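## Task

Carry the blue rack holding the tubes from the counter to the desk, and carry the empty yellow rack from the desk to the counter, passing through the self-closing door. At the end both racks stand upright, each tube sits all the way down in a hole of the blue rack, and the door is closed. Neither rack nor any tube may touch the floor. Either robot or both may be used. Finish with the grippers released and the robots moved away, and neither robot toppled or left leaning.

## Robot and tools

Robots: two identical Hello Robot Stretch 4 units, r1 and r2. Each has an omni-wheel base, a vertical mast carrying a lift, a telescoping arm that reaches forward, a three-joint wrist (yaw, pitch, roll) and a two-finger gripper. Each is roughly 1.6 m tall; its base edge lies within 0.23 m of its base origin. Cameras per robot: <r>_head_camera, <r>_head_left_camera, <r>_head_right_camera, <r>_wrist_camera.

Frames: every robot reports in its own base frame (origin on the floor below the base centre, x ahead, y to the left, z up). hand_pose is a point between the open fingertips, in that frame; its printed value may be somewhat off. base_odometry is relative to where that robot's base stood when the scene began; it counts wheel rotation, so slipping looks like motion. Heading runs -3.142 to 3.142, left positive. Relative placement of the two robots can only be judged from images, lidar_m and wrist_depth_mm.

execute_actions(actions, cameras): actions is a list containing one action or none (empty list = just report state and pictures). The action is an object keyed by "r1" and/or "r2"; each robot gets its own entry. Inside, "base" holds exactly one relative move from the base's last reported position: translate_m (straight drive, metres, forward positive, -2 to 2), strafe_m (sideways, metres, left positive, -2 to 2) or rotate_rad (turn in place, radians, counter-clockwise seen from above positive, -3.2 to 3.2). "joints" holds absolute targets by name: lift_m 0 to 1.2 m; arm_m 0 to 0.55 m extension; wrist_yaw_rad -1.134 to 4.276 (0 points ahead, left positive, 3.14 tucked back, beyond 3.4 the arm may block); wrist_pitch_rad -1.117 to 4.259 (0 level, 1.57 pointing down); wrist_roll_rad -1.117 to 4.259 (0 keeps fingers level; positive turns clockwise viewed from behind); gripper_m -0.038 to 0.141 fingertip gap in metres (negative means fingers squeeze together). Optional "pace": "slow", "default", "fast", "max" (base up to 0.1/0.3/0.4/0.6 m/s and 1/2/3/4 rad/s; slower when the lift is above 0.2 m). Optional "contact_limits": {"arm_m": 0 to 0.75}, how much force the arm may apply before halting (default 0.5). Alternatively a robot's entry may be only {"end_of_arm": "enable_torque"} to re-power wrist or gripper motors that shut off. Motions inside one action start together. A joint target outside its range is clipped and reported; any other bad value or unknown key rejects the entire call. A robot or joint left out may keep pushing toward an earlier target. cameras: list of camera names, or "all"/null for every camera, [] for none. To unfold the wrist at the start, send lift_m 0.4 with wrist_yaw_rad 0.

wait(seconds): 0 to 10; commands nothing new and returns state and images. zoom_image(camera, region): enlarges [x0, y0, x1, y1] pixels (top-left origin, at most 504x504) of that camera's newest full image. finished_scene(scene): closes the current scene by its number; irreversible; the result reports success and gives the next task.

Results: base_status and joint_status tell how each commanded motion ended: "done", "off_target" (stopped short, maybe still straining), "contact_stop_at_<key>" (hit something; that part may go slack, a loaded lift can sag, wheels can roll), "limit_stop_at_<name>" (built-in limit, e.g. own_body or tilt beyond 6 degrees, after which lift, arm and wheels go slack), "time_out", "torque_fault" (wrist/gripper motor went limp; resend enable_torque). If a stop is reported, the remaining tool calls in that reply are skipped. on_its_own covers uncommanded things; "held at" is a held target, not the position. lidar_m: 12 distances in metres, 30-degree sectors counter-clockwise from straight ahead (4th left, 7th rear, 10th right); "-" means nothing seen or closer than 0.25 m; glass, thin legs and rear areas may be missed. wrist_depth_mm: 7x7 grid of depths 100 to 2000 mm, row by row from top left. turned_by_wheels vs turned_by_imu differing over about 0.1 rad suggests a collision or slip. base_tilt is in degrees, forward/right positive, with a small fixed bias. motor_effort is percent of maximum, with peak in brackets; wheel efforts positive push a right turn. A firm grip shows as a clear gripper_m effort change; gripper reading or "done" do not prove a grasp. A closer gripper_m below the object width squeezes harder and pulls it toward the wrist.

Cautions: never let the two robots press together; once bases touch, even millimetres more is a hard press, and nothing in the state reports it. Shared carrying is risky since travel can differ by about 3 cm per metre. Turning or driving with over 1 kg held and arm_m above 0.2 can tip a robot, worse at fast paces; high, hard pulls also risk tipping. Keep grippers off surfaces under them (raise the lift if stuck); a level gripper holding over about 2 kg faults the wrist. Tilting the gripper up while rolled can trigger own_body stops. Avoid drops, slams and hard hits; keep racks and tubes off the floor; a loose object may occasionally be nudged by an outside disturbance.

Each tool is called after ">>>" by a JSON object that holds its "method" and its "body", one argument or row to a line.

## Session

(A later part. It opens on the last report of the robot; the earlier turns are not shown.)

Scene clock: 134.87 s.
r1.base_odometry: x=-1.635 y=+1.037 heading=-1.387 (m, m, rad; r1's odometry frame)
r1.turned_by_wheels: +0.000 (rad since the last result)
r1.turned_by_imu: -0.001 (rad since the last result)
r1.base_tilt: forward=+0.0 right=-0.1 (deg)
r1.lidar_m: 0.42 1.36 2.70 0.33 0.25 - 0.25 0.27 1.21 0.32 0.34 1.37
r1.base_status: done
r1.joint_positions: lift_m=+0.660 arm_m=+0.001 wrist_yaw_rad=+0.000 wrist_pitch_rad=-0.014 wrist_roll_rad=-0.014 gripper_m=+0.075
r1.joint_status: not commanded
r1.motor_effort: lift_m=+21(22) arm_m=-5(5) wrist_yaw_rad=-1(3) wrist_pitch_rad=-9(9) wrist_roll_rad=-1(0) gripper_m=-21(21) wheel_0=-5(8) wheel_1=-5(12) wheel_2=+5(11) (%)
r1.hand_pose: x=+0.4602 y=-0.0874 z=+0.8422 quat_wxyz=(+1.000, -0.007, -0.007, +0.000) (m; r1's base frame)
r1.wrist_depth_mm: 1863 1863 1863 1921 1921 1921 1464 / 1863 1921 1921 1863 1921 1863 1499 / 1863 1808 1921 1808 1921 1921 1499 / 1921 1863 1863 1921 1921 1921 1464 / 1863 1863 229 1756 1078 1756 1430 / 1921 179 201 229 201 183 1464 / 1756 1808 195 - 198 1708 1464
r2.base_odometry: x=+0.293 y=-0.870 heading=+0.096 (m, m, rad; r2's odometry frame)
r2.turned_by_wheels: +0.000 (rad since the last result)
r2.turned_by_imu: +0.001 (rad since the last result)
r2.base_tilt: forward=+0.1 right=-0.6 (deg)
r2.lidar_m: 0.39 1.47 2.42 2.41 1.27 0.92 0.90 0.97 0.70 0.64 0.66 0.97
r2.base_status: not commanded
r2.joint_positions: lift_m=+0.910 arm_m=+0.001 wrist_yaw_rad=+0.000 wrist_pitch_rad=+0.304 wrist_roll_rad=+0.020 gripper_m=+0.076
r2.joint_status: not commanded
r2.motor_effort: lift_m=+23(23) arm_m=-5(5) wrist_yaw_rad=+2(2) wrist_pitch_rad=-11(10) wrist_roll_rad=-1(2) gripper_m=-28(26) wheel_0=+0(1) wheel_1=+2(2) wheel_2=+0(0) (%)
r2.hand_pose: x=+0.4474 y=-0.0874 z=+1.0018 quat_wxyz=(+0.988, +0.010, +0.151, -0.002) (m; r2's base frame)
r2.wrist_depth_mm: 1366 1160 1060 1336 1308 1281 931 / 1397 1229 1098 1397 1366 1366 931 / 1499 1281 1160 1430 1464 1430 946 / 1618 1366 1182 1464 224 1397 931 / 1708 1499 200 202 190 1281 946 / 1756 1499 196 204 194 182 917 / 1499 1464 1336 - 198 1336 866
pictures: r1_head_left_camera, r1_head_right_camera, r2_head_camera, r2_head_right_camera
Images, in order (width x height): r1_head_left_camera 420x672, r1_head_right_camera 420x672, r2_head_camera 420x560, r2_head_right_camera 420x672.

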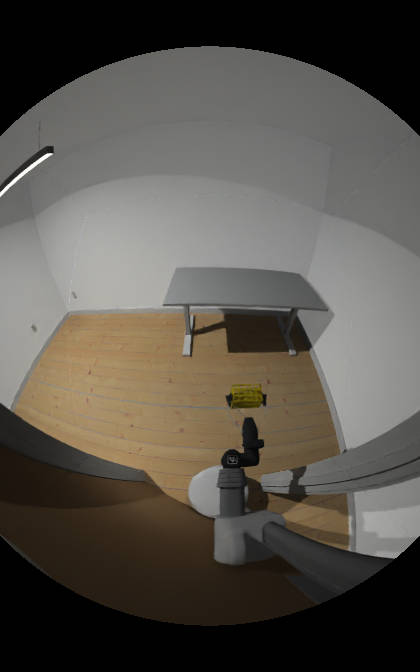

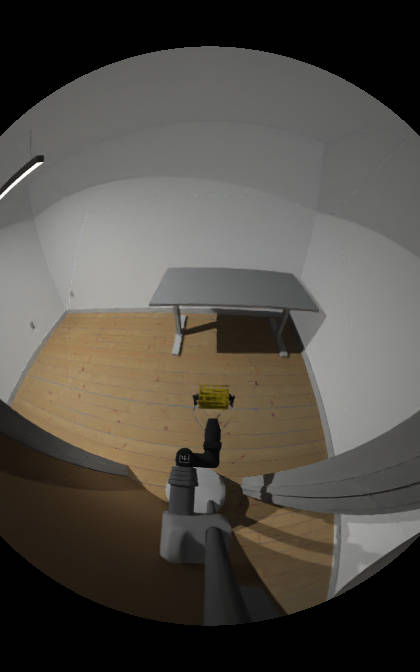

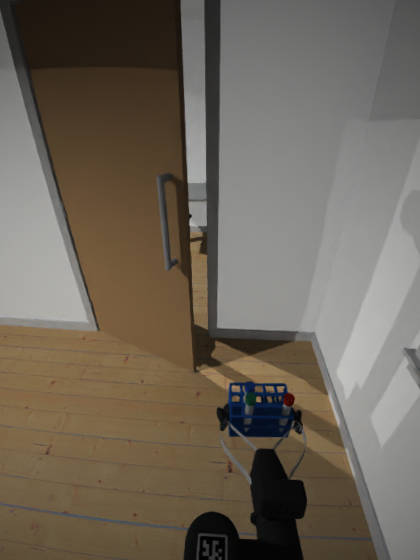

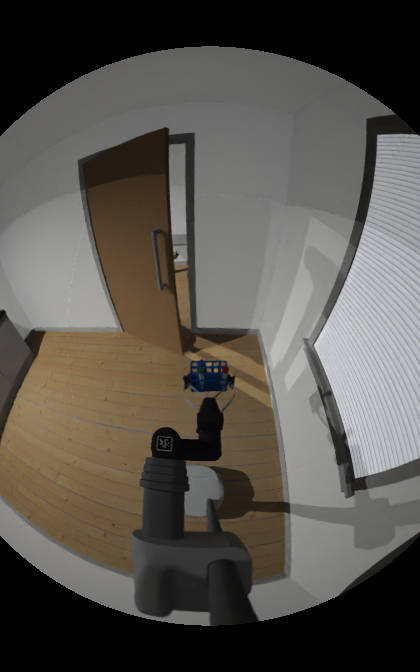

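>>> {"method": "execute_actions", "body": {
  "actions": [
    {"r1":{"base":{"translate_m":-0.5},"pace":"slow"}}
  ],
  "cameras": ["r2_head_camera","r1_head_left_camera"]
}}

>>> {"method": "execute_actions", "body": {
  "actions": [
    {"r1":{"base":{"strafe_m":0.28},"pace":"slow"}}
  ],
  "cameras": ["r2_head_camera","r1_head_right_camera","r1_head_left_camera","r2_head_left_camera"]
}}

Scene clock: 145.73 s.
r1.base_odometry: x=-1.726 y=+1.528 heading=-1.387 (m, m, rad; r1's odometry frame)
r1.turned_by_wheels: +0.000 (rad since the last result)
r1.turned_by_imu: +0.000 (rad since the last result)
r1.base_tilt: forward=+0.1 right=-0.1 (deg)
r1.lidar_m: 0.43 0.82 0.29 0.25 - 0.25 1.13 0.90 1.20 1.15 0.68 0.58
r1.base_status: done
r1.joint_positions: lift_m=+0.660 arm_m=+0.001 wrist_yaw_rad=+0.000 wrist_pitch_rad=-0.014 wrist_roll_rad=-0.014 gripper_m=+0.075
r1.joint_status: not commanded
r1.motor_effort: lift_m=+21(21) arm_m=-5(5) wrist_yaw_rad=-1(0) wrist_pitch_rad=-9(9) wrist_roll_rad=-1(0) gripper_m=-21(23) wheel_0=-5(6) wheel_1=-3(7) wheel_2=+5(11) (%)
r1.hand_pose: x=+0.4602 y=-0.0874 z=+0.8422 quat_wxyz=(+1.000, -0.007, -0.007, +0.000) (m; r1's base frame)
r1.wrist_depth_mm: - - - - - - 355 / - - - - - - 364 / - - - - - - 364 / - - - - - - 364 / - - 229 1708 1808 1983 357 / - 179 202 229 202 183 355 / 1756 1808 195 - 198 1808 353
r2.base_odometry: x=+0.293 y=-0.870 heading=+0.096 (m, m, rad; r2's odometry frame)
r2.turned_by_wheels: +0.000 (rad since the last result)
r2.turned_by_imu: +0.002 (rad since the last result)
r2.base_tilt: forward=+0.1 right=-0.6 (deg)
r2.lidar_m: 0.40 1.04 2.46 2.38 1.26 0.94 0.91 0.94 0.72 0.62 0.68 0.98
r2.base_status: not commanded
r2.joint_positions: lift_m=+0.910 arm_m=+0.001 wrist_yaw_rad=+0.000 wrist_pitch_rad=+0.304 wrist_roll_rad=+0.020 gripper_m=+0.076
r2.joint_status: not commanded
r2.motor_effort: lift_m=+23(23) arm_m=-5(5) wrist_yaw_rad=+2(2) wrist_pitch_rad=-10(11) wrist_roll_rad=-2(1) gripper_m=-28(27) wheel_0=+0(1) wheel_1=+2(2) wheel_2=+0(0) (%)
r2.hand_pose: x=+0.4474 y=-0.0874 z=+1.0018 quat_wxyz=(+0.988, +0.010, +0.151, -0.002) (m; r2's base frame)
r2.wrist_depth_mm: 1397 - - 1336 1366 1281 946 / 1281 - - 1366 1397 1336 931 / 917 842 - 1464 1430 1397 946 / 960 - - 1499 224 1397 946 / 991 - 200 202 190 1308 946 / 1060 1042 196 203 195 182 917 / 1118 1160 1118 - 199 1336 866
pictures: r1_head_left_camera, r2_head_camera
Images, in order (width x height): r1_head_left_camera 420x672, r2_head_camera 420x560.

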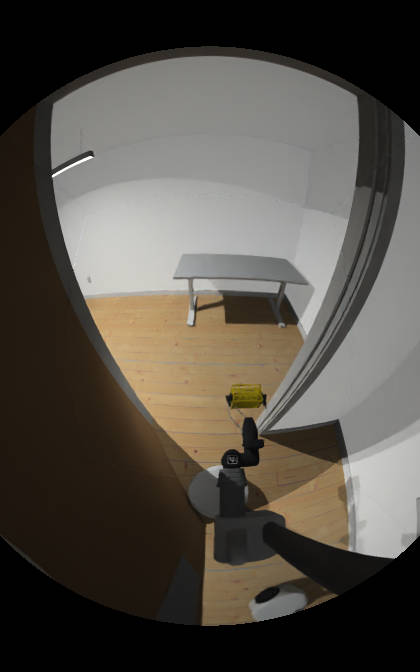

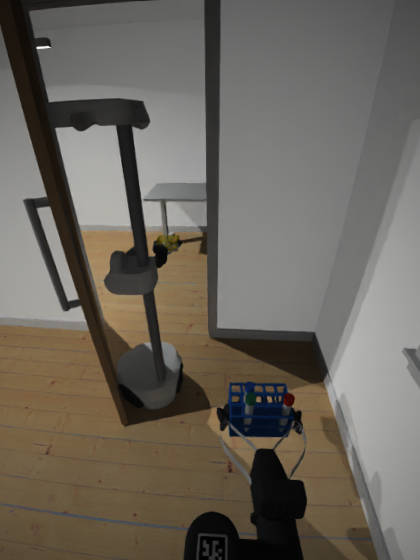

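Scene clock: 149.67 s.
r1.base_odometry: x=-1.451 y=+1.579 heading=-1.387 (m, m, rad; r1's odometry frame)
r1.turned_by_wheels: +0.000 (rad since the last result)
r1.turned_by_imu: +0.001 (rad since the last result)
r1.base_tilt: forward=+0.1 right=+0.0 (deg)
r1.lidar_m: 0.43 0.33 0.25 - 0.25 0.25 2.14 1.08 1.05 1.43 0.79 1.90
r1.base_status: done
r1.joint_positions: lift_m=+0.660 arm_m=+0.001 wrist_yaw_rad=+0.000 wrist_pitch_rad=-0.014 wrist_roll_rad=-0.014 gripper_m=+0.075
r1.joint_status: not commanded
r1.motor_effort: lift_m=+21(21) arm_m=-5(5) wrist_yaw_rad=+1(0) wrist_pitch_rad=-9(9) wrist_roll_rad=-1(0) gripper_m=-22(21) wheel_0=-4(9) wheel_1=+6(10) wheel_2=+0(7) (%)
r1.hand_pose: x=+0.4602 y=-0.0874 z=+0.8422 quat_wxyz=(+1.000, -0.007, -0.007, +0.000) (m; r1's base frame)
r1.wrist_depth_mm: - - - - - - 1808 / - - - - - - 1808 / - - - - - - 1863 / - - - - - - 1808 / - - 229 1756 1808 - 1808 / - 179 202 229 202 183 1863 / 1808 1863 196 - 198 1863 1756
r2.base_odometry: x=+0.293 y=-0.870 heading=+0.096 (m, m, rad; r2's odometry frame)
r2.turned_by_wheels: +0.000 (rad since the last result)
r2.turned_by_imu: +0.001 (rad since the last result)
r2.base_tilt: forward=+0.0 right=-0.5 (deg)
r2.lidar_m: 0.38 1.21 1.21 2.39 1.28 0.94 0.90 0.95 0.70 0.62 0.67 0.97
r2.base_status: not commanded
r2.joint_positions: lift_m=+0.910 arm_m=+0.001 wrist_yaw_rad=+0.000 wrist_pitch_rad=+0.304 wrist_roll_rad=+0.020 gripper_m=+0.076
r2.joint_status: not commanded
r2.motor_effort: lift_m=+24(23) arm_m=-5(5) wrist_yaw_rad=+2(3) wrist_pitch_rad=-10(10) wrist_roll_rad=-1(1) gripper_m=-24(28) wheel_0=+1(0) wheel_1=+2(2) wheel_2=+0(0) (%)
r2.hand_pose: x=+0.4474 y=-0.0874 z=+1.0018 quat_wxyz=(+0.988, +0.010, +0.151, -0.002) (m; r2's base frame)
r2.wrist_depth_mm: 1464 - - 1336 1308 1281 946 / 1397 - - 1366 1366 1366 946 / 904 - - 1430 1430 1397 946 / 1229 - - 1499 224 1397 946 / 1255 - 200 202 189 1281 931 / 1255 1366 196 203 195 182 904 / 1160 1281 1430 - 198 1366 878
pictures: r1_head_left_camera, r1_head_right_camera, r2_head_camera, r2_head_left_camera
Images, in order (width x height): r1_head_left_camera 420x672, r1_head_right_camera 420x672, r2_head_camera 420x560, r2_head_left_camera 420x672.

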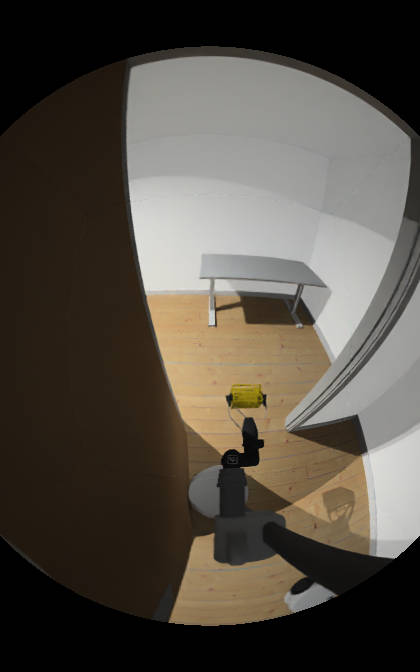

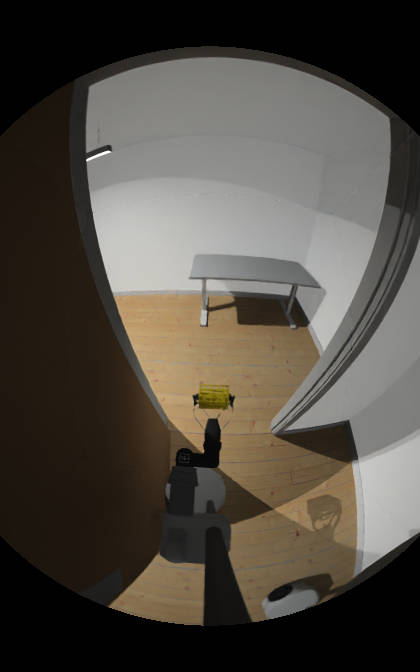

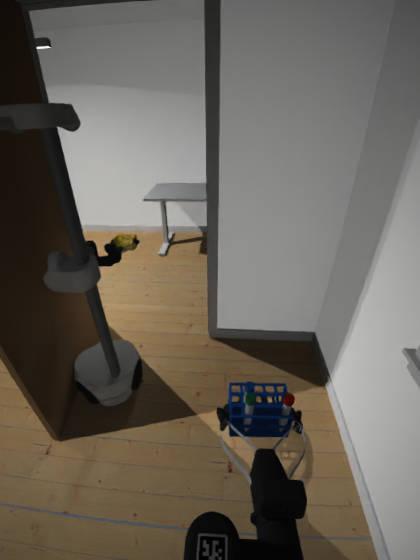

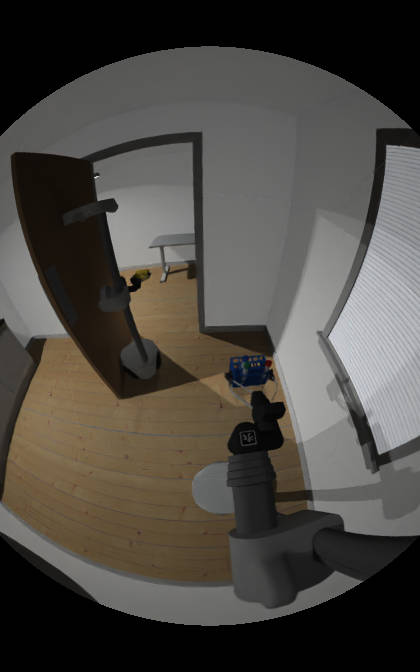

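>>> {"method": "execute_actions", "body": {
  "actions": [
    {"r1":{"base":{"translate_m":-0.17},"pace":"slow"}}
  ],
  "cameras": []
}}

>>> {"method": "execute_actions", "body": {
  "actions": [
    {"r1":{"base":{"rotate_rad":-2.9},"pace":"slow"}}
  ],
  "cameras": ["r2_head_camera","r1_head_right_camera","r1_head_left_camera","r2_head_left_camera"]
}}

Scene clock: 159.00 s.
r1.base_odometry: x=-1.482 y=+1.746 heading=-1.388 (m, m, rad; r1's odometry frame)
r1.turned_by_wheels: +0.000 (rad since the last result)
r1.turned_by_imu: +0.000 (rad since the last result)
r1.base_tilt: forward=+0.1 right=+0.0 (deg)
r1.lidar_m: 0.43 0.32 0.25 - 0.25 0.28 1.96 1.06 0.94 1.43 0.91 0.89
r1.base_status: done
r1.joint_positions: lift_m=+0.660 arm_m=+0.001 wrist_yaw_rad=+0.000 wrist_pitch_rad=-0.014 wrist_roll_rad=-0.014 gripper_m=+0.075
r1.joint_status: not commanded
r1.motor_effort: lift_m=+21(21) arm_m=-5(5) wrist_yaw_rad=+1(0) wrist_pitch_rad=-8(8) wrist_roll_rad=-1(0) gripper_m=-21(23) wheel_0=-5(8) wheel_1=-2(5) wheel_2=+4(10) (%)
r1.hand_pose: x=+0.4602 y=-0.0874 z=+0.8422 quat_wxyz=(+1.000, -0.007, -0.007, +0.000) (m; r1's base frame)
r1.wrist_depth_mm: 525 - - - - - 1863 / - - - - - - 1863 / - - - - - - 1863 / - - - - - - 1808 / - - 229 1756 1756 - 1808 / - 179 202 229 202 183 1921 / 496 1808 195 - 198 1808 1756
r2.base_odometry: x=+0.293 y=-0.870 heading=+0.096 (m, m, rad; r2's odometry frame)
r2.turned_by_wheels: +0.000 (rad since the last result)
r2.turned_by_imu: +0.002 (rad since the last result)
r2.base_tilt: forward=+0.1 right=-0.6 (deg)
r2.lidar_m: 0.41 1.04 1.20 2.41 1.27 0.95 0.90 0.94 0.69 0.62 0.68 0.97
r2.base_status: not commanded
r2.joint_positions: lift_m=+0.910 arm_m=+0.001 wrist_yaw_rad=+0.000 wrist_pitch_rad=+0.304 wrist_roll_rad=+0.020 gripper_m=+0.076
r2.joint_status: not commanded
r2.motor_effort: lift_m=+23(23) arm_m=-5(5) wrist_yaw_rad=+2(2) wrist_pitch_rad=-10(10) wrist_roll_rad=-1(2) gripper_m=-25(25) wheel_0=+1(1) wheel_1=+2(2) wheel_2=+0(0) (%)
r2.hand_pose: x=+0.4474 y=-0.0874 z=+1.0018 quat_wxyz=(+0.988, +0.010, +0.151, -0.002) (m; r2's base frame)
r2.wrist_depth_mm: 1430 - - 1366 1281 1308 960 / 1397 - - 1397 1397 1336 946 / 1281 - - 1430 1430 1366 931 / 1281 - - 1499 224 1366 917 / 1464 - 199 202 189 1229 917 / 1430 1618 195 203 194 182 917 / 1118 1464 1366 - 198 1308 866
pictures: none
No camera images: the call's "cameras" was empty. Leave "cameras" out to get every camera's image.

Scene clock: 163.20 s.
r1.base_odometry: x=-1.482 y=+1.746 heading=+1.996 (m, m, rad; r1's odometry frame)
r1.turned_by_wheels: -2.899 (rad since the last result)
r1.turned_by_imu: -2.956 (rad since the last result)
r1.base_tilt: forward=+0.0 right=-0.1 (deg)
r1.lidar_m: 0.42 0.95 1.38 1.37 0.90 1.98 0.50 0.26 0.25 0.26 0.25 1.97
r1.base_status: done
r1.joint_positions: lift_m=+0.660 arm_m=+0.001 wrist_yaw_rad=+0.000 wrist_pitch_rad=-0.014 wrist_roll_rad=-0.014 gripper_m=+0.075
r1.joint_status: not commanded
r1.motor_effort: lift_m=+21(21) arm_m=-4(5) wrist_yaw_rad=+0(1) wrist_pitch_rad=-9(9) wrist_roll_rad=+0(1) gripper_m=-21(21) wheel_0=+5(3) wheel_1=+2(9) wheel_2=+5(11) (%)
r1.hand_pose: x=+0.4601 y=-0.0875 z=+0.8422 quat_wxyz=(+1.000, -0.007, -0.007, +0.000) (m; r1's base frame)
r1.wrist_depth_mm: 1499 1983 1863 1756 1661 1618 1537 / 820 1042 1863 1756 1618 1576 1499 / 1499 1983 1863 1756 1661 1576 1537 / 1499 1921 1863 1756 1661 1537 1499 / 1499 1921 229 1756 1618 1576 1499 / 1499 179 202 229 201 184 1464 / 1464 1863 196 - 198 1576 1499
r2.base_odometry: x=+0.293 y=-0.870 heading=+0.096 (m, m, rad; r2's odometry frame)
r2.turned_by_wheels: +0.000 (rad since the last result)
r2.turned_by_imu: +0.001 (rad since the last result)
r2.base_tilt: forward=+0.1 right=-0.5 (deg)
r2.lidar_m: 0.43 0.92 0.84 2.41 1.28 0.93 0.88 0.95 0.70 0.64 0.67 0.97
r2.base_status: not commanded
r2.joint_positions: lift_m=+0.910 arm_m=+0.001 wrist_yaw_rad=+0.000 wrist_pitch_rad=+0.304 wrist_roll_rad=+0.020 gripper_m=+0.076
r2.joint_status: not commanded
r2.motor_effort: lift_m=+23(23) arm_m=-5(5) wrist_yaw_rad=+3(3) wrist_pitch_rad=-11(10) wrist_roll_rad=-2(2) gripper_m=-26(23) wheel_0=+1(0) wheel_1=+2(2) wheel_2=+0(0) (%)
r2.hand_pose: x=+0.4474 y=-0.0874 z=+1.0018 quat_wxyz=(+0.988, +0.010, +0.151, -0.002) (m; r2's base frame)
r2.wrist_depth_mm: 1464 - - 1308 1336 1281 931 / 1397 - - 1397 1366 1336 946 / 1397 - - 1430 1464 1397 931 / 1430 - - 1499 225 1397 946 / 1397 - 200 202 190 1281 917 / 1430 1618 195 203 194 182 931 / 1160 1464 1397 - 198 1366 866
pictures: r1_head_left_camera, r1_head_right_camera, r2_head_camera, r2_head_left_camera
Images, in order (width x height): r1_head_left_camera 420x672, r1_head_right_camera 420x672, r2_head_camera 420x560, r2_head_left_camera 420x672.

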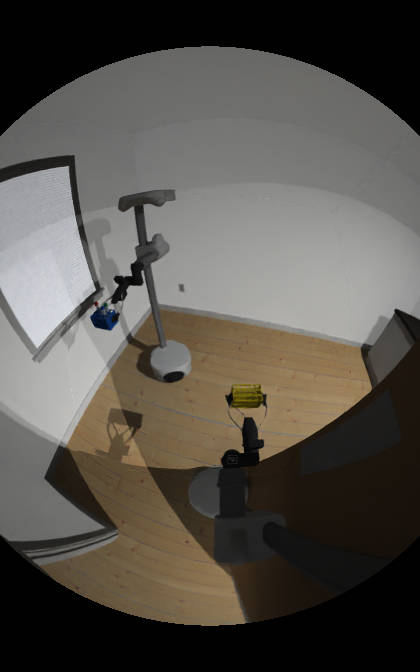

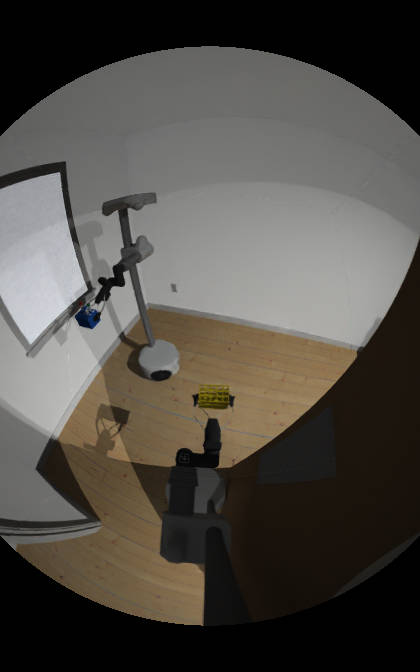

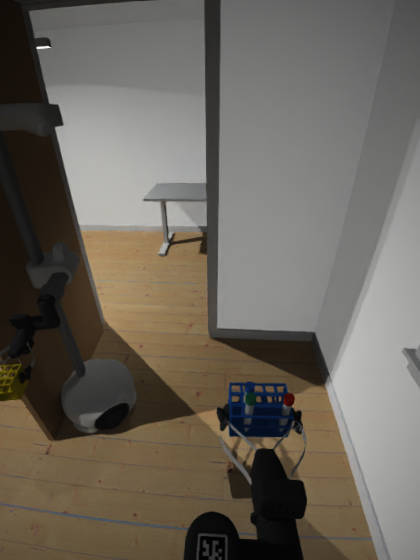

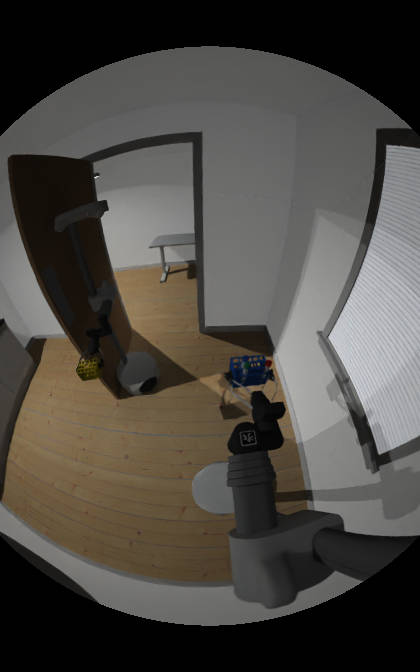

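Try opening the door further by strafing r1 right.

>>> {"method": "execute_actions", "body": {
  "actions": [
    {"r1":{"base":{"strafe_m":-0.2},"pace":"slow"},"r2":{"base":{"translate_m":0.4},"pace":"slow"}}
  ],
  "cameras": ["r2_head_camera","r1_head_right_camera","r2_head_left_camera"]
}}

Scene clock: 170.67 s.
r1.base_odometry: x=-1.301 y=+1.828 heading=+1.996 (m, m, rad; r1's odometry frame)
r1.turned_by_wheels: -0.001 (rad since the last result)
r1.turned_by_imu: -0.276 (rad since the last result)
r1.base_tilt: forward=+0.2 right=+0.0 (deg)
r1.lidar_m: 0.43 0.97 0.78 0.82 1.05 1.00 2.13 0.28 0.25 - 0.25 0.29
r1.base_status: done
r1.joint_positions: lift_m=+0.660 arm_m=+0.001 wrist_yaw_rad=+0.000 wrist_pitch_rad=-0.014 wrist_roll_rad=-0.014 gripper_m=+0.075
r1.joint_status: not commanded
r1.motor_effort: lift_m=+21(21) arm_m=-4(4) wrist_yaw_rad=+0(10) wrist_pitch_rad=-9(11) wrist_roll_rad=+0(0) gripper_m=-22(21) wheel_0=+16(25) wheel_1=-25(30) wheel_2=+1(6) (%)
r1.hand_pose: x=+0.4601 y=-0.0874 z=+0.8423 quat_wxyz=(+1.000, -0.007, -0.007, +0.000) (m; r1's base frame)
r1.wrist_depth_mm: 1618 1618 1661 1661 1618 1661 1708 / 1618 1618 1661 1661 1661 1756 1756 / 1618 1618 1661 1661 1708 1708 1756 / 1618 1618 1661 1708 1661 1756 1756 / 1618 1618 229 1618 1708 1708 1756 / 1618 179 202 229 201 184 1756 / 1661 1618 196 - 198 1661 1708
r2.base_odometry: x=+0.691 y=-0.832 heading=+0.096 (m, m, rad; r2's odometry frame)
r2.turned_by_wheels: +0.000 (rad since the last result)
r2.turned_by_imu: +0.002 (rad since the last result)
r2.base_tilt: forward=+0.1 right=-0.7 (deg)
r2.lidar_m: 0.41 0.84 0.77 0.83 1.86 1.35 1.29 0.97 0.65 0.64 0.69 1.02
r2.base_status: done
r2.joint_positions: lift_m=+0.910 arm_m=+0.001 wrist_yaw_rad=+0.000 wrist_pitch_rad=+0.304 wrist_roll_rad=+0.020 gripper_m=+0.076
r2.joint_status: not commanded
r2.motor_effort: lift_m=+23(23) arm_m=-5(5) wrist_yaw_rad=+2(2) wrist_pitch_rad=-10(11) wrist_roll_rad=-2(2) gripper_m=-26(26) wheel_0=+1(2) wheel_1=+0(4) wheel_2=+0(8) (%)
r2.hand_pose: x=+0.4474 y=-0.0874 z=+1.0018 quat_wxyz=(+0.988, +0.010, +0.151, -0.002) (m; r2's base frame)
r2.wrist_depth_mm: - - - 976 960 946 946 / - - - 1008 1008 976 946 / - - - 1060 1042 1042 960 / - - - 1098 224 1078 931 / - - 201 202 190 1118 931 / 1661 1661 196 203 194 182 917 / 1397 1464 1366 - 198 1281 878
pictures: r1_head_right_camera, r2_head_camera, r2_head_left_camera
Images, in order (width x height): r1_head_right_camera 420x672, r2_head_camera 420x560, r2_head_left_camera 420x672.

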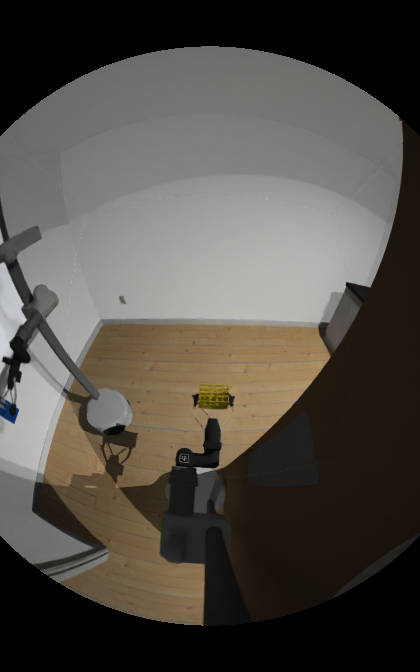

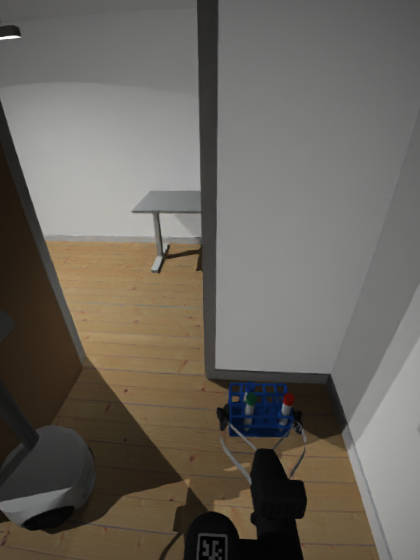

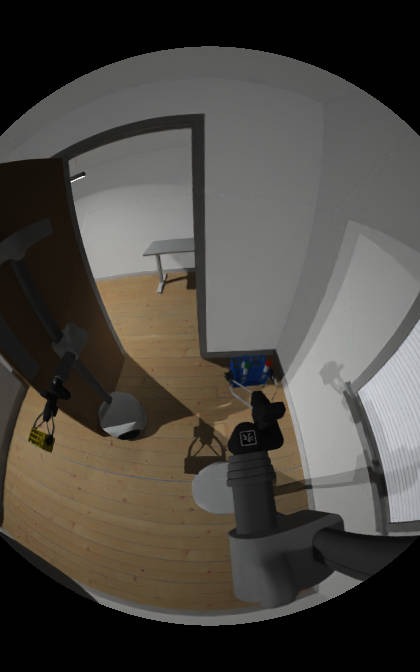

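>>> {"method": "execute_actions", "body": {
  "actions": [
    {"r1":{"base":{"strafe_m":0.02},"pace":"slow"},"r2":{"base":{"translate_m":0.7}}}
  ],
  "cameras": []
}}

>>> {"method": "execute_actions", "body": {
  "actions": [
    {"r1":{"base":{"translate_m":0.17},"pace":"slow"},"r2":{"base":{"strafe_m":0.2},"pace":"slow"}}
  ],
  "cameras": ["r2_head_camera","r1_head_right_camera","r1_head_left_camera","r2_head_left_camera"]
}}

Scene clock: 184.63 s.
r1.base_odometry: x=-1.319 y=+1.820 heading=+1.996 (m, m, rad; r1's odometry frame)
r1.turned_by_wheels: +0.000 (rad since the last result)
r1.turned_by_imu: +0.001 (rad since the last result)
r1.base_tilt: forward=+0.1 right=-0.1 (deg)
r1.lidar_m: 0.43 1.97 1.54 0.58 0.59 0.97 2.12 0.29 0.25 - 0.25 0.29
r1.base_status: done
r1.joint_positions: lift_m=+0.660 arm_m=+0.001 wrist_yaw_rad=+0.000 wrist_pitch_rad=-0.014 wrist_roll_rad=-0.014 gripper_m=+0.075
r1.joint_status: not commanded
r1.motor_effort: lift_m=+21(20) arm_m=-4(4) wrist_yaw_rad=-1(0) wrist_pitch_rad=-9(9) wrist_roll_rad=-1(0) gripper_m=-22(21) wheel_0=+0(18) wheel_1=+2(23) wheel_2=+0(2) (%)
r1.hand_pose: x=+0.4601 y=-0.0874 z=+0.8423 quat_wxyz=(+1.000, -0.007, -0.007, +0.000) (m; r1's base frame)
r1.wrist_depth_mm: 1618 1618 1661 1661 1661 1661 1708 / 1618 1618 1661 1708 1708 1756 1708 / 1618 1661 1661 1708 1708 1708 1708 / 1618 1661 1661 1661 1661 1661 1708 / 1618 1618 229 1661 1708 1708 1708 / 1618 179 202 229 202 183 1756 / 1576 1618 196 - 199 1708 1708
r2.base_odometry: x=+1.388 y=-0.765 heading=+0.096 (m, m, rad; r2's odometry frame)
r2.turned_by_wheels: +0.000 (rad since the last result)
r2.turned_by_imu: +0.002 (rad since the last result)
r2.base_tilt: forward=+0.1 right=-0.6 (deg)
r2.lidar_m: 0.40 2.01 0.98 0.56 0.59 2.07 2.00 0.98 0.73 0.69 0.73 0.60
r2.base_status: done
r2.joint_positions: lift_m=+0.910 arm_m=+0.001 wrist_yaw_rad=+0.000 wrist_pitch_rad=+0.304 wrist_roll_rad=+0.020 gripper_m=+0.076
r2.joint_status: not commanded
r2.motor_effort: lift_m=+23(23) arm_m=-5(5) wrist_yaw_rad=+2(2) wrist_pitch_rad=-10(10) wrist_roll_rad=-2(1) gripper_m=-25(24) wheel_0=+0(5) wheel_1=+0(5) wheel_2=+1(5) (%)
r2.hand_pose: x=+0.4474 y=-0.0874 z=+1.0018 quat_wxyz=(+0.988, +0.010, +0.151, -0.001) (m; r2's base frame)
r2.wrist_depth_mm: - 322 324 322 319 319 314 / - 340 338 338 336 330 327 / - - 355 351 347 347 345 / - - 368 364 224 364 359 / - - 200 202 189 379 379 / 1808 421 196 203 195 182 402 / 1464 1430 424 - 198 430 421
pictures: none
No camera images: the call's "cameras" was empty. Leave "cameras" out to get every camera's image.

Scene clock: 187.77 s.
r1.base_odometry: x=-1.389 y=+1.974 heading=+1.996 (m, m, rad; r1's odometry frame)
r1.turned_by_wheels: +0.000 (rad since the last result)
r1.turned_by_imu: +0.001 (rad since the last result)
r1.base_tilt: forward=+0.1 right=-0.1 (deg)
r1.lidar_m: 0.43 1.77 1.53 0.48 0.44 0.55 0.85 0.29 0.25 1.65 1.70 1.81
r1.base_status: done
r1.joint_positions: lift_m=+0.660 arm_m=+0.001 wrist_yaw_rad=+0.000 wrist_pitch_rad=-0.014 wrist_roll_rad=-0.014 gripper_m=+0.075
r1.joint_status: not commanded
r1.motor_effort: lift_m=+21(21) arm_m=-4(4) wrist_yaw_rad=+0(2) wrist_pitch_rad=-9(9) wrist_roll_rad=+0(0) gripper_m=-20(21) wheel_0=+3(9) wheel_1=+2(5) wheel_2=-3(11) (%)
r1.hand_pose: x=+0.4601 y=-0.0874 z=+0.8423 quat_wxyz=(+1.000, -0.007, -0.007, +0.000) (m; r1's base frame)
r1.wrist_depth_mm: 1430 1430 1464 1464 1499 1537 1537 / 1464 1499 1464 1499 1464 1499 1537 / 1430 1464 1499 1464 1499 1537 1537 / 1499 1499 1499 1499 1499 1499 1537 / 1464 1499 229 1499 1499 1576 1537 / 1430 179 202 229 202 183 1576 / 1464 1464 196 - 198 1537 1537
r2.base_odometry: x=+1.369 y=-0.566 heading=+0.096 (m, m, rad; r2's odometry frame)
r2.turned_by_wheels: +0.000 (rad since the last result)
r2.turned_by_imu: +0.000 (rad since the last result)
r2.base_tilt: forward=+0.1 right=-0.6 (deg)
r2.lidar_m: 0.40 2.03 0.77 0.45 0.42 0.85 1.98 1.21 0.93 0.88 0.85 0.58
r2.base_status: done
r2.joint_positions: lift_m=+0.910 arm_m=+0.001 wrist_yaw_rad=+0.000 wrist_pitch_rad=+0.304 wrist_roll_rad=+0.020 gripper_m=+0.076
r2.joint_status: not commanded
r2.motor_effort: lift_m=+23(23) arm_m=-5(5) wrist_yaw_rad=+2(2) wrist_pitch_rad=-9(11) wrist_roll_rad=-1(1) gripper_m=-25(22) wheel_0=-1(5) wheel_1=+0(5) wheel_2=+0(4) (%)
r2.hand_pose: x=+0.4474 y=-0.0874 z=+1.0018 quat_wxyz=(+0.988, +0.010, +0.151, -0.001) (m; r2's base frame)
r2.wrist_depth_mm: - - - - 315 320 317 / - - - - 329 336 330 / - - - 1708 342 349 347 / - - - 362 224 366 366 / - - 200 202 187 387 384 / 1808 1618 195 203 193 182 407 / 1464 1499 1366 - 197 433 427
pictures: r1_head_left_camera, r1_head_right_camera, r2_head_camera, r2_head_left_camera
Images, in order (width x height): r1_head_left_camera 420x672, r1_head_right_camera 420x672, r2_head_camera 420x560, r2_head_left_camera 420x672.

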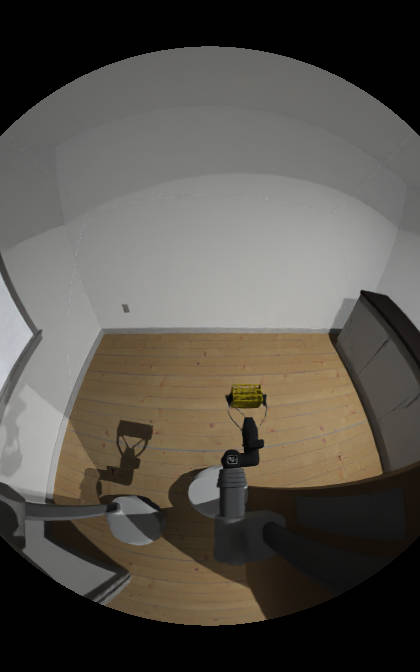

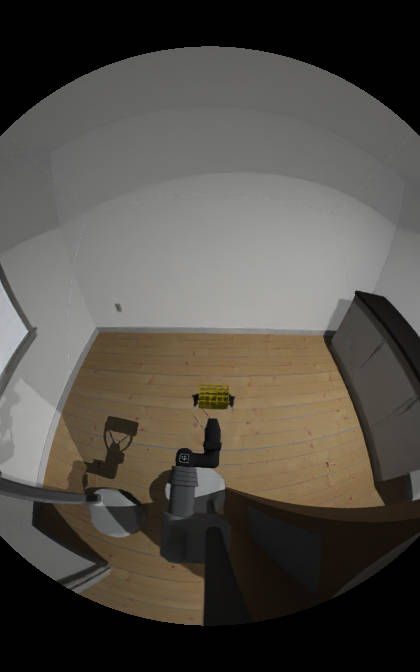

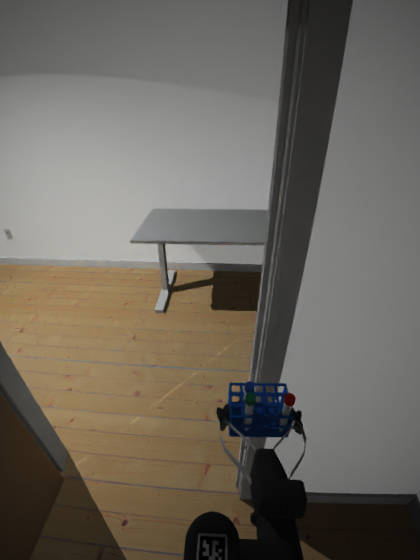

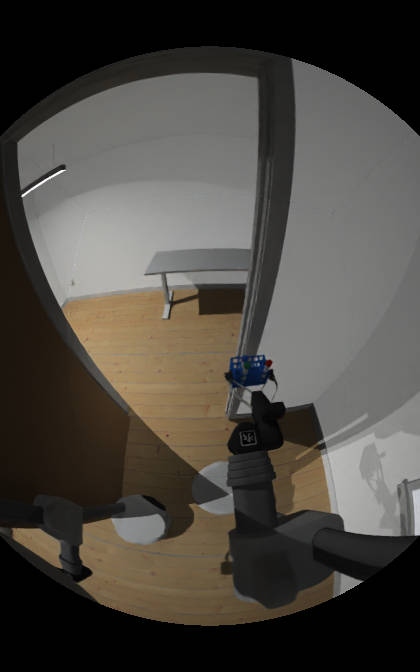

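>>> {"method": "execute_actions", "body": {
  "actions": [
    {"r2":{"base":{"rotate_rad":0.4},"pace":"slow"}}
  ],
  "cameras": ["r2_head_camera"]
}}

>>> {"method": "execute_actions", "body": {
  "actions": [
    {"r2":{"base":{"translate_m":0.42}}}
  ],
  "cameras": ["r2_head_left_camera","r2_head_right_camera","r1_head_left_camera"]
}}

Scene clock: 196.63 s.
r1.base_odometry: x=-1.389 y=+1.974 heading=+1.996 (m, m, rad; r1's odometry frame)
r1.turned_by_wheels: +0.000 (rad since the last result)
r1.turned_by_imu: +0.001 (rad since the last result)
r1.base_tilt: forward=+0.1 right=+0.0 (deg)
r1.lidar_m: 0.40 1.79 1.54 0.51 0.45 0.60 0.84 0.29 0.25 1.65 1.69 1.81
r1.base_status: not commanded
r1.joint_positions: lift_m=+0.660 arm_m=+0.001 wrist_yaw_rad=+0.000 wrist_pitch_rad=-0.014 wrist_roll_rad=-0.014 gripper_m=+0.075
r1.joint_status: not commanded
r1.motor_effort: lift_m=+21(20) arm_m=-4(4) wrist_yaw_rad=+0(1) wrist_pitch_rad=-9(8) wrist_roll_rad=-1(1) gripper_m=-22(22) wheel_0=+3(3) wheel_1=+2(2) wheel_2=-3(4) (%)
r1.hand_pose: x=+0.4601 y=-0.0874 z=+0.8423 quat_wxyz=(+1.000, -0.007, -0.007, +0.000) (m; r1's base frame)
r1.wrist_depth_mm: 1430 1464 1464 1464 1499 1499 1537 / 1464 1430 1464 1464 1499 1499 1576 / 1464 1430 1499 1499 1537 1537 1537 / 1464 1464 1464 1499 1537 1537 1537 / 1430 1464 229 1464 1537 1576 1576 / 1464 179 202 229 201 183 1537 / 1430 1464 196 - 198 1576 1537
r2.base_odometry: x=+1.369 y=-0.565 heading=+0.496 (m, m, rad; r2's odometry frame)
r2.turned_by_wheels: +0.400 (rad since the last result)
r2.turned_by_imu: +0.395 (rad since the last result)
r2.base_tilt: forward=+0.2 right=-0.6 (deg)
r2.lidar_m: 0.39 0.83 0.57 0.41 0.53 2.00 1.45 0.97 0.90 0.92 0.62 0.56
r2.base_status: done
r2.joint_positions: lift_m=+0.910 arm_m=+0.001 wrist_yaw_rad=+0.000 wrist_pitch_rad=+0.304 wrist_roll_rad=+0.020 gripper_m=+0.076
r2.joint_status: not commanded
r2.motor_effort: lift_m=+23(23) arm_m=-5(5) wrist_yaw_rad=+2(2) wrist_pitch_rad=-10(10) wrist_roll_rad=-1(2) gripper_m=-25(24) wheel_0=+0(4) wheel_1=-1(4) wheel_2=+1(6) (%)
r2.hand_pose: x=+0.4474 y=-0.0874 z=+1.0018 quat_wxyz=(+0.988, +0.010, +0.151, -0.001) (m; r2's base frame)
r2.wrist_depth_mm: - - - - - - 1983 / 723 - - - - - 1983 / 732 - - - - - - / 768 - - - 224 - - / 768 - 202 202 189 - - / 778 917 195 203 193 182 1708 / 778 1464 1430 - 198 1464 368
pictures: r2_head_camera
Images, in order (width x height): r2_head_camera 420x560.

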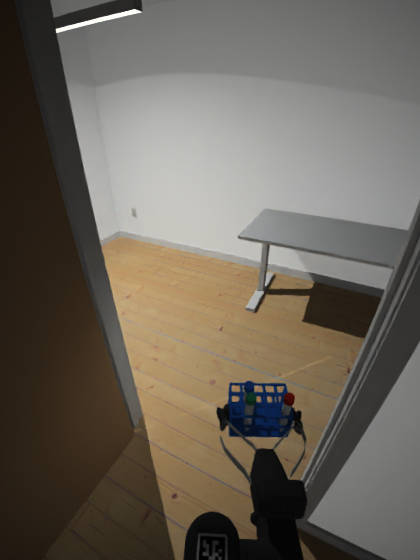

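Scene clock: 199.53 s.
r1.base_odometry: x=-1.389 y=+1.974 heading=+1.996 (m, m, rad; r1's odometry frame)
r1.turned_by_wheels: +0.000 (rad since the last result)
r1.turned_by_imu: +0.000 (rad since the last result)
r1.base_tilt: forward=+0.1 right=+0.0 (deg)
r1.lidar_m: 0.44 1.78 1.54 1.45 0.78 0.58 0.83 0.29 0.25 1.64 1.70 1.80
r1.base_status: not commanded
r1.joint_positions: lift_m=+0.660 arm_m=+0.001 wrist_yaw_rad=+0.000 wrist_pitch_rad=-0.014 wrist_roll_rad=-0.014 gripper_m=+0.075
r1.joint_status: not commanded
r1.motor_effort: lift_m=+20(21) arm_m=-4(4) wrist_yaw_rad=-1(0) wrist_pitch_rad=-9(8) wrist_roll_rad=+0(1) gripper_m=-22(22) wheel_0=+3(3) wheel_1=+2(2) wheel_2=-3(3) (%)
r1.hand_pose: x=+0.4601 y=-0.0874 z=+0.8423 quat_wxyz=(+1.000, -0.007, -0.007, +0.000) (m; r1's base frame)
r1.wrist_depth_mm: 1430 1464 1499 1499 1499 1499 1537 / 1430 1499 1499 1499 1537 1537 1537 / 1464 1464 1499 1499 1499 1537 1537 / 1430 1464 1464 1499 1537 1499 1537 / 1464 1464 229 1499 1499 1499 1537 / 1499 179 202 229 202 183 1537 / 1430 1464 195 - 198 1537 1537
r2.base_odometry: x=+1.738 y=-0.366 heading=+0.496 (m, m, rad; r2's odometry frame)
r2.turned_by_wheels: +0.000 (rad since the last result)
r2.turned_by_imu: +0.000 (rad since the last result)
r2.base_tilt: forward=+0.1 right=-0.6 (deg)
r2.lidar_m: 0.40 0.67 0.57 0.59 0.54 0.59 1.74 1.18 1.07 0.28 0.32 1.53
r2.base_status: done
r2.joint_positions: lift_m=+0.910 arm_m=+0.001 wrist_yaw_rad=+0.000 wrist_pitch_rad=+0.304 wrist_roll_rad=+0.020 gripper_m=+0.076
r2.joint_status: not commanded
r2.motor_effort: lift_m=+23(23) arm_m=-5(5) wrist_yaw_rad=+2(1) wrist_pitch_rad=-10(10) wrist_roll_rad=-1(2) gripper_m=-26(26) wheel_0=-1(5) wheel_1=+0(5) wheel_2=+1(7) (%)
r2.hand_pose: x=+0.4474 y=-0.0874 z=+1.0018 quat_wxyz=(+0.988, +0.010, +0.151, -0.001) (m; r2's base frame)
r2.wrist_depth_mm: - - - - 1983 1808 1618 / - - - - - 1863 1661 / - - - - - 1863 1708 / - - - 1537 225 1430 1308 / - - 200 202 187 - 1921 / 1808 1618 195 204 195 182 1863 / 1537 1464 1397 - 198 1499 1464
pictures: r1_head_left_camera, r2_head_left_camera, r2_head_right_camera
Images, in order (width x height): r1_head_left_camera 420x672, r2_head_left_camera 420x672, r2_head_right_camera 420x672.

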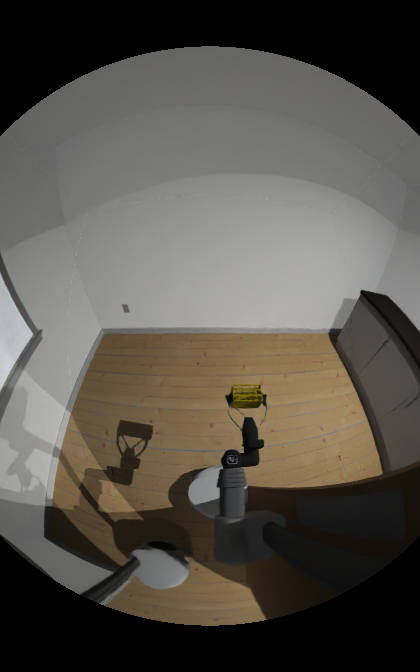

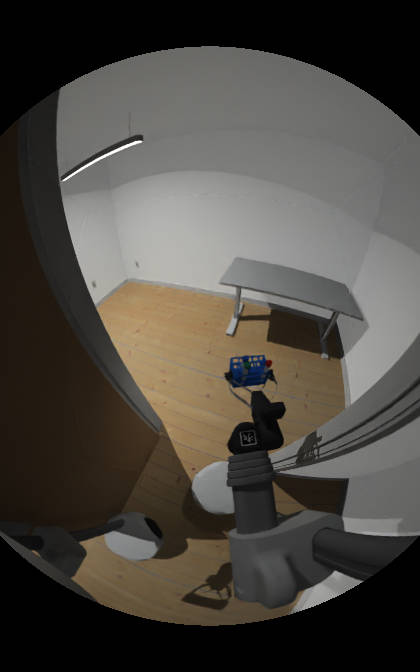

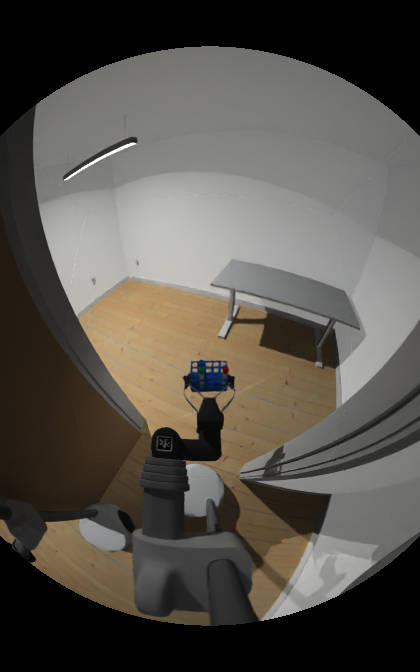

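>>> {"method": "execute_actions", "body": {
  "actions": [
    {"r2":{"base":{"strafe_m":0.12}}}
  ],
  "cameras": []
}}

>>> {"method": "execute_actions", "body": {
  "actions": [
    {"r2":{"base":{"rotate_rad":-0.4},"pace":"slow"}}
  ],
  "cameras": []
}}

>>> {"method": "execute_actions", "body": {
  "actions": [
    {"r2":{"base":{"strafe_m":0.18},"pace":"slow"}}
  ],
  "cameras": ["r2_head_left_camera","r2_head_right_camera","r1_head_left_camera"]
}}

Scene clock: 204.83 s.
r1.base_odometry: x=-1.389 y=+1.974 heading=+1.996 (m, m, rad; r1's odometry frame)
r1.turned_by_wheels: +0.000 (rad since the last result)
r1.turned_by_imu: +0.000 (rad since the last result)
r1.base_tilt: forward=+0.1 right=-0.1 (deg)
r1.lidar_m: 0.43 1.79 1.55 1.46 1.30 0.49 0.54 0.29 0.25 1.65 1.68 1.82
r1.base_status: not commanded
r1.joint_positions: lift_m=+0.660 arm_m=+0.001 wrist_yaw_rad=+0.000 wrist_pitch_rad=-0.014 wrist_roll_rad=-0.014 gripper_m=+0.075
r1.joint_status: not commanded
r1.motor_effort: lift_m=+20(20) arm_m=-4(4) wrist_yaw_rad=-1(1) wrist_pitch_rad=-9(9) wrist_roll_rad=-1(0) gripper_m=-22(22) wheel_0=+3(3) wheel_1=+2(2) wheel_2=-3(3) (%)
r1.hand_pose: x=+0.4601 y=-0.0874 z=+0.8423 quat_wxyz=(+1.000, -0.007, -0.007, +0.000) (m; r1's base frame)
r1.wrist_depth_mm: 1464 1430 1499 1537 1499 1499 1537 / 1430 1499 1499 1464 1537 1537 1537 / 1430 1464 1464 1499 1499 1537 1537 / 1464 1464 1499 1537 1499 1499 1537 / 1430 1464 229 1537 1464 1537 1499 / 1430 179 202 229 201 184 1537 / 1430 1464 195 - 198 1499 1537
r2.base_odometry: x=+1.681 y=-0.260 heading=+0.495 (m, m, rad; r2's odometry frame)
r2.turned_by_wheels: +0.000 (rad since the last result)
r2.turned_by_imu: +0.001 (rad since the last result)
r2.base_tilt: forward=+0.0 right=-0.6 (deg)
r2.lidar_m: 0.39 0.51 0.44 0.48 0.44 0.50 1.87 1.28 1.17 0.44 0.47 1.56
r2.base_status: done
r2.joint_positions: lift_m=+0.910 arm_m=+0.001 wrist_yaw_rad=+0.000 wrist_pitch_rad=+0.304 wrist_roll_rad=+0.020 gripper_m=+0.076
r2.joint_status: not commanded
r2.motor_effort: lift_m=+23(23) arm_m=-5(5) wrist_yaw_rad=+2(2) wrist_pitch_rad=-11(11) wrist_roll_rad=-1(1) gripper_m=-25(27) wheel_0=+0(7) wheel_1=-2(8) wheel_2=+0(0) (%)
r2.hand_pose: x=+0.4474 y=-0.0874 z=+1.0018 quat_wxyz=(+0.988, +0.010, +0.151, -0.001) (m; r2's base frame)
r2.wrist_depth_mm: - - - - 1983 1808 1756 / - - - - - 1863 1708 / - - - - - 1921 1808 / - - - - 224 1576 1430 / - - 200 202 189 - 1921 / 1921 1661 195 204 195 182 1863 / 1499 1464 1366 - 198 1499 1430
pictures: none
No camera images: the call's "cameras" was empty. Leave "cameras" out to get every camera's image.

Scene clock: 206.37 s.
r1.base_odometry: x=-1.389 y=+1.974 heading=+1.996 (m, m, rad; r1's odometry frame)
r1.turned_by_wheels: +0.000 (rad since the last result)
r1.turned_by_imu: +0.000 (rad since the last result)
r1.base_tilt: forward=+0.1 right=-0.1 (deg)
r1.lidar_m: 0.44 1.76 1.52 1.46 1.31 0.49 0.55 0.29 0.25 1.65 1.69 1.82
r1.base_status: not commanded
r1.joint_positions: lift_m=+0.660 arm_m=+0.001 wrist_yaw_rad=+0.000 wrist_pitch_rad=-0.014 wrist_roll_rad=-0.014 gripper_m=+0.075
r1.joint_status: not commanded
r1.motor_effort: lift_m=+21(21) arm_m=-4(4) wrist_yaw_rad=-1(0) wrist_pitch_rad=-9(8) wrist_roll_rad=+0(1) gripper_m=-21(22) wheel_0=+4(3) wheel_1=+2(2) wheel_2=-3(3) (%)
r1.hand_pose: x=+0.4601 y=-0.0874 z=+0.8423 quat_wxyz=(+1.000, -0.007, -0.007, +0.000) (m; r1's base frame)
r1.wrist_depth_mm: 1430 1464 1499 1499 1537 1537 1537 / 1464 1464 1464 1464 1499 1537 1499 / 1464 1464 1464 1499 1499 1537 1499 / 1464 1464 1464 1537 1537 1537 1576 / 1430 1464 229 1464 1537 1537 1499 / 1430 179 202 229 202 183 1499 / 1464 1464 196 - 198 1576 1537
r2.base_odometry: x=+1.681 y=-0.260 heading=+0.096 (m, m, rad; r2's odometry frame)
r2.turned_by_wheels: -0.400 (rad since the last result)
r2.turned_by_imu: -0.393 (rad since the last result)
r2.base_tilt: forward=+0.1 right=-0.6 (deg)
r2.lidar_m: 0.38 2.49 0.48 0.44 0.52 0.48 0.52 1.65 1.20 0.98 0.43 0.55
r2.base_status: done
r2.joint_positions: lift_m=+0.910 arm_m=+0.001 wrist_yaw_rad=+0.000 wrist_pitch_rad=+0.304 wrist_roll_rad=+0.020 gripper_m=+0.076
r2.joint_status: not commanded
r2.motor_effort: lift_m=+23(23) arm_m=-5(5) wrist_yaw_rad=+2(2) wrist_pitch_rad=-11(10) wrist_roll_rad=-1(2) gripper_m=-26(25) wheel_0=+0(5) wheel_1=+0(4) wheel_2=+1(3) (%)
r2.hand_pose: x=+0.4474 y=-0.0874 z=+1.0018 quat_wxyz=(+0.988, +0.010, +0.151, -0.002) (m; r2's base frame)
r2.wrist_depth_mm: - - - 1921 1921 1983 1708 / - - - - - - 1708 / - - - - - - 1618 / - - 1808 1397 224 1863 1576 / - - 200 202 188 - 1661 / 1808 1661 195 203 194 182 1537 / 1464 1464 1366 - 198 1499 1464
pictures: none
No camera images: the call's "cameras" was empty. Leave "cameras" out to get every camera's image.

Scene clock: 209.30 s.
r1.base_odometry: x=-1.389 y=+1.974 heading=+1.996 (m, m, rad; r1's odometry frame)
r1.turned_by_wheels: +0.000 (rad since the last result)
r1.turned_by_imu: +0.000 (rad since the last result)
r1.base_tilt: forward=+0.1 right=+0.0 (deg)
r1.lidar_m: 0.43 1.79 1.53 1.46 1.32 0.44 0.43 0.29 0.25 1.64 1.70 1.81
r1.base_status: not commanded
r1.joint_positions: lift_m=+0.660 arm_m=+0.001 wrist_yaw_rad=+0.000 wrist_pitch_rad=-0.014 wrist_roll_rad=-0.014 gripper_m=+0.075
r1.joint_status: not commanded
r1.motor_effort: lift_m=+21(20) arm_m=-4(4) wrist_yaw_rad=-1(0) wrist_pitch_rad=-8(8) wrist_roll_rad=+0(0) gripper_m=-22(21) wheel_0=+3(4) wheel_1=+2(2) wheel_2=-3(3) (%)
r1.hand_pose: x=+0.4601 y=-0.0874 z=+0.8423 quat_wxyz=(+1.000, -0.007, -0.007, +0.000) (m; r1's base frame)
r1.wrist_depth_mm: 1430 1430 1499 1499 1499 1537 1537 / 1430 1430 1499 1499 1499 1537 1537 / 1430 1464 1464 1464 1499 1537 1537 / 1464 1464 1464 1499 1499 1537 1537 / 1430 1430 229 1464 1499 1537 1537 / 1430 179 202 229 202 184 1576 / 1430 1464 196 - 198 1537 1537
r2.base_odometry: x=+1.664 y=-0.081 heading=+0.096 (m, m, rad; r2's odometry frame)
r2.turned_by_wheels: +0.000 (rad since the last result)
r2.turned_by_imu: +0.001 (rad since the last result)
r2.base_tilt: forward=+0.1 right=-0.6 (deg)
r2.lidar_m: 0.42 0.47 0.29 0.29 0.28 0.41 0.41 1.92 1.41 1.01 0.58 1.64
r2.base_status: done
r2.joint_positions: lift_m=+0.910 arm_m=+0.001 wrist_yaw_rad=+0.000 wrist_pitch_rad=+0.304 wrist_roll_rad=+0.020 gripper_m=+0.076
r2.joint_status: not commanded
r2.motor_effort: lift_m=+23(23) arm_m=-5(5) wrist_yaw_rad=+2(2) wrist_pitch_rad=-10(10) wrist_roll_rad=-1(2) gripper_m=-27(26) wheel_0=+0(5) wheel_1=+1(5) wheel_2=+1(0) (%)
r2.hand_pose: x=+0.4474 y=-0.0874 z=+1.0018 quat_wxyz=(+0.988, +0.010, +0.151, -0.002) (m; r2's base frame)
r2.wrist_depth_mm: - - - - 1983 - 1921 / - - - - - - 1921 / - - - - - - 1863 / - - - 1397 224 - 1756 / - - 200 202 188 - 1921 / 1863 1661 195 202 194 182 1756 / 1499 1464 1366 - 199 1499 1464
pictures: r1_head_left_camera, r2_head_left_camera, r2_head_right_camera
Images, in order (width x height): r1_head_left_camera 420x672, r2_head_left_camera 420x672, r2_head_right_camera 420x672.

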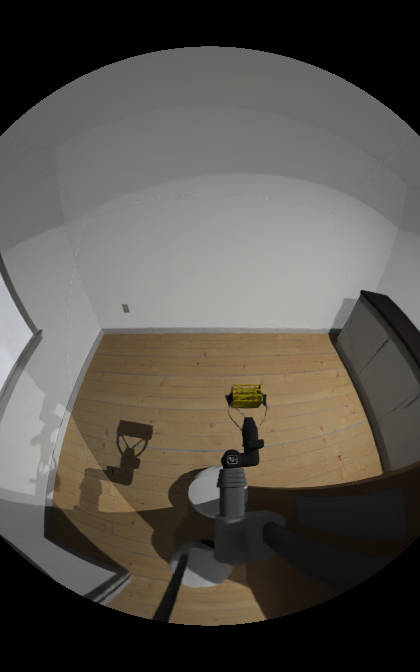

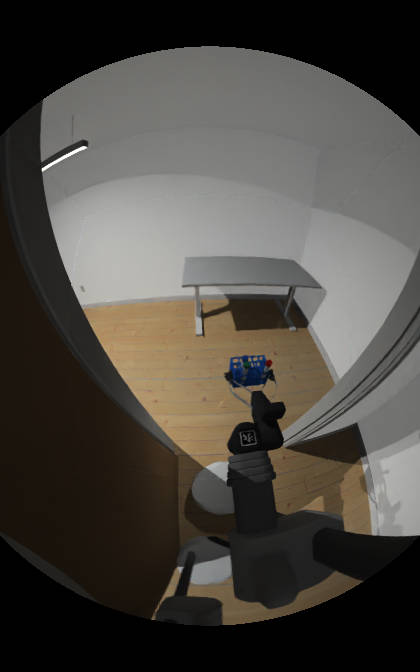

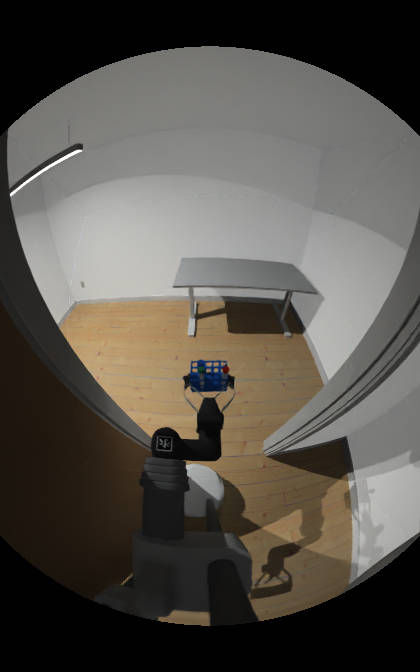

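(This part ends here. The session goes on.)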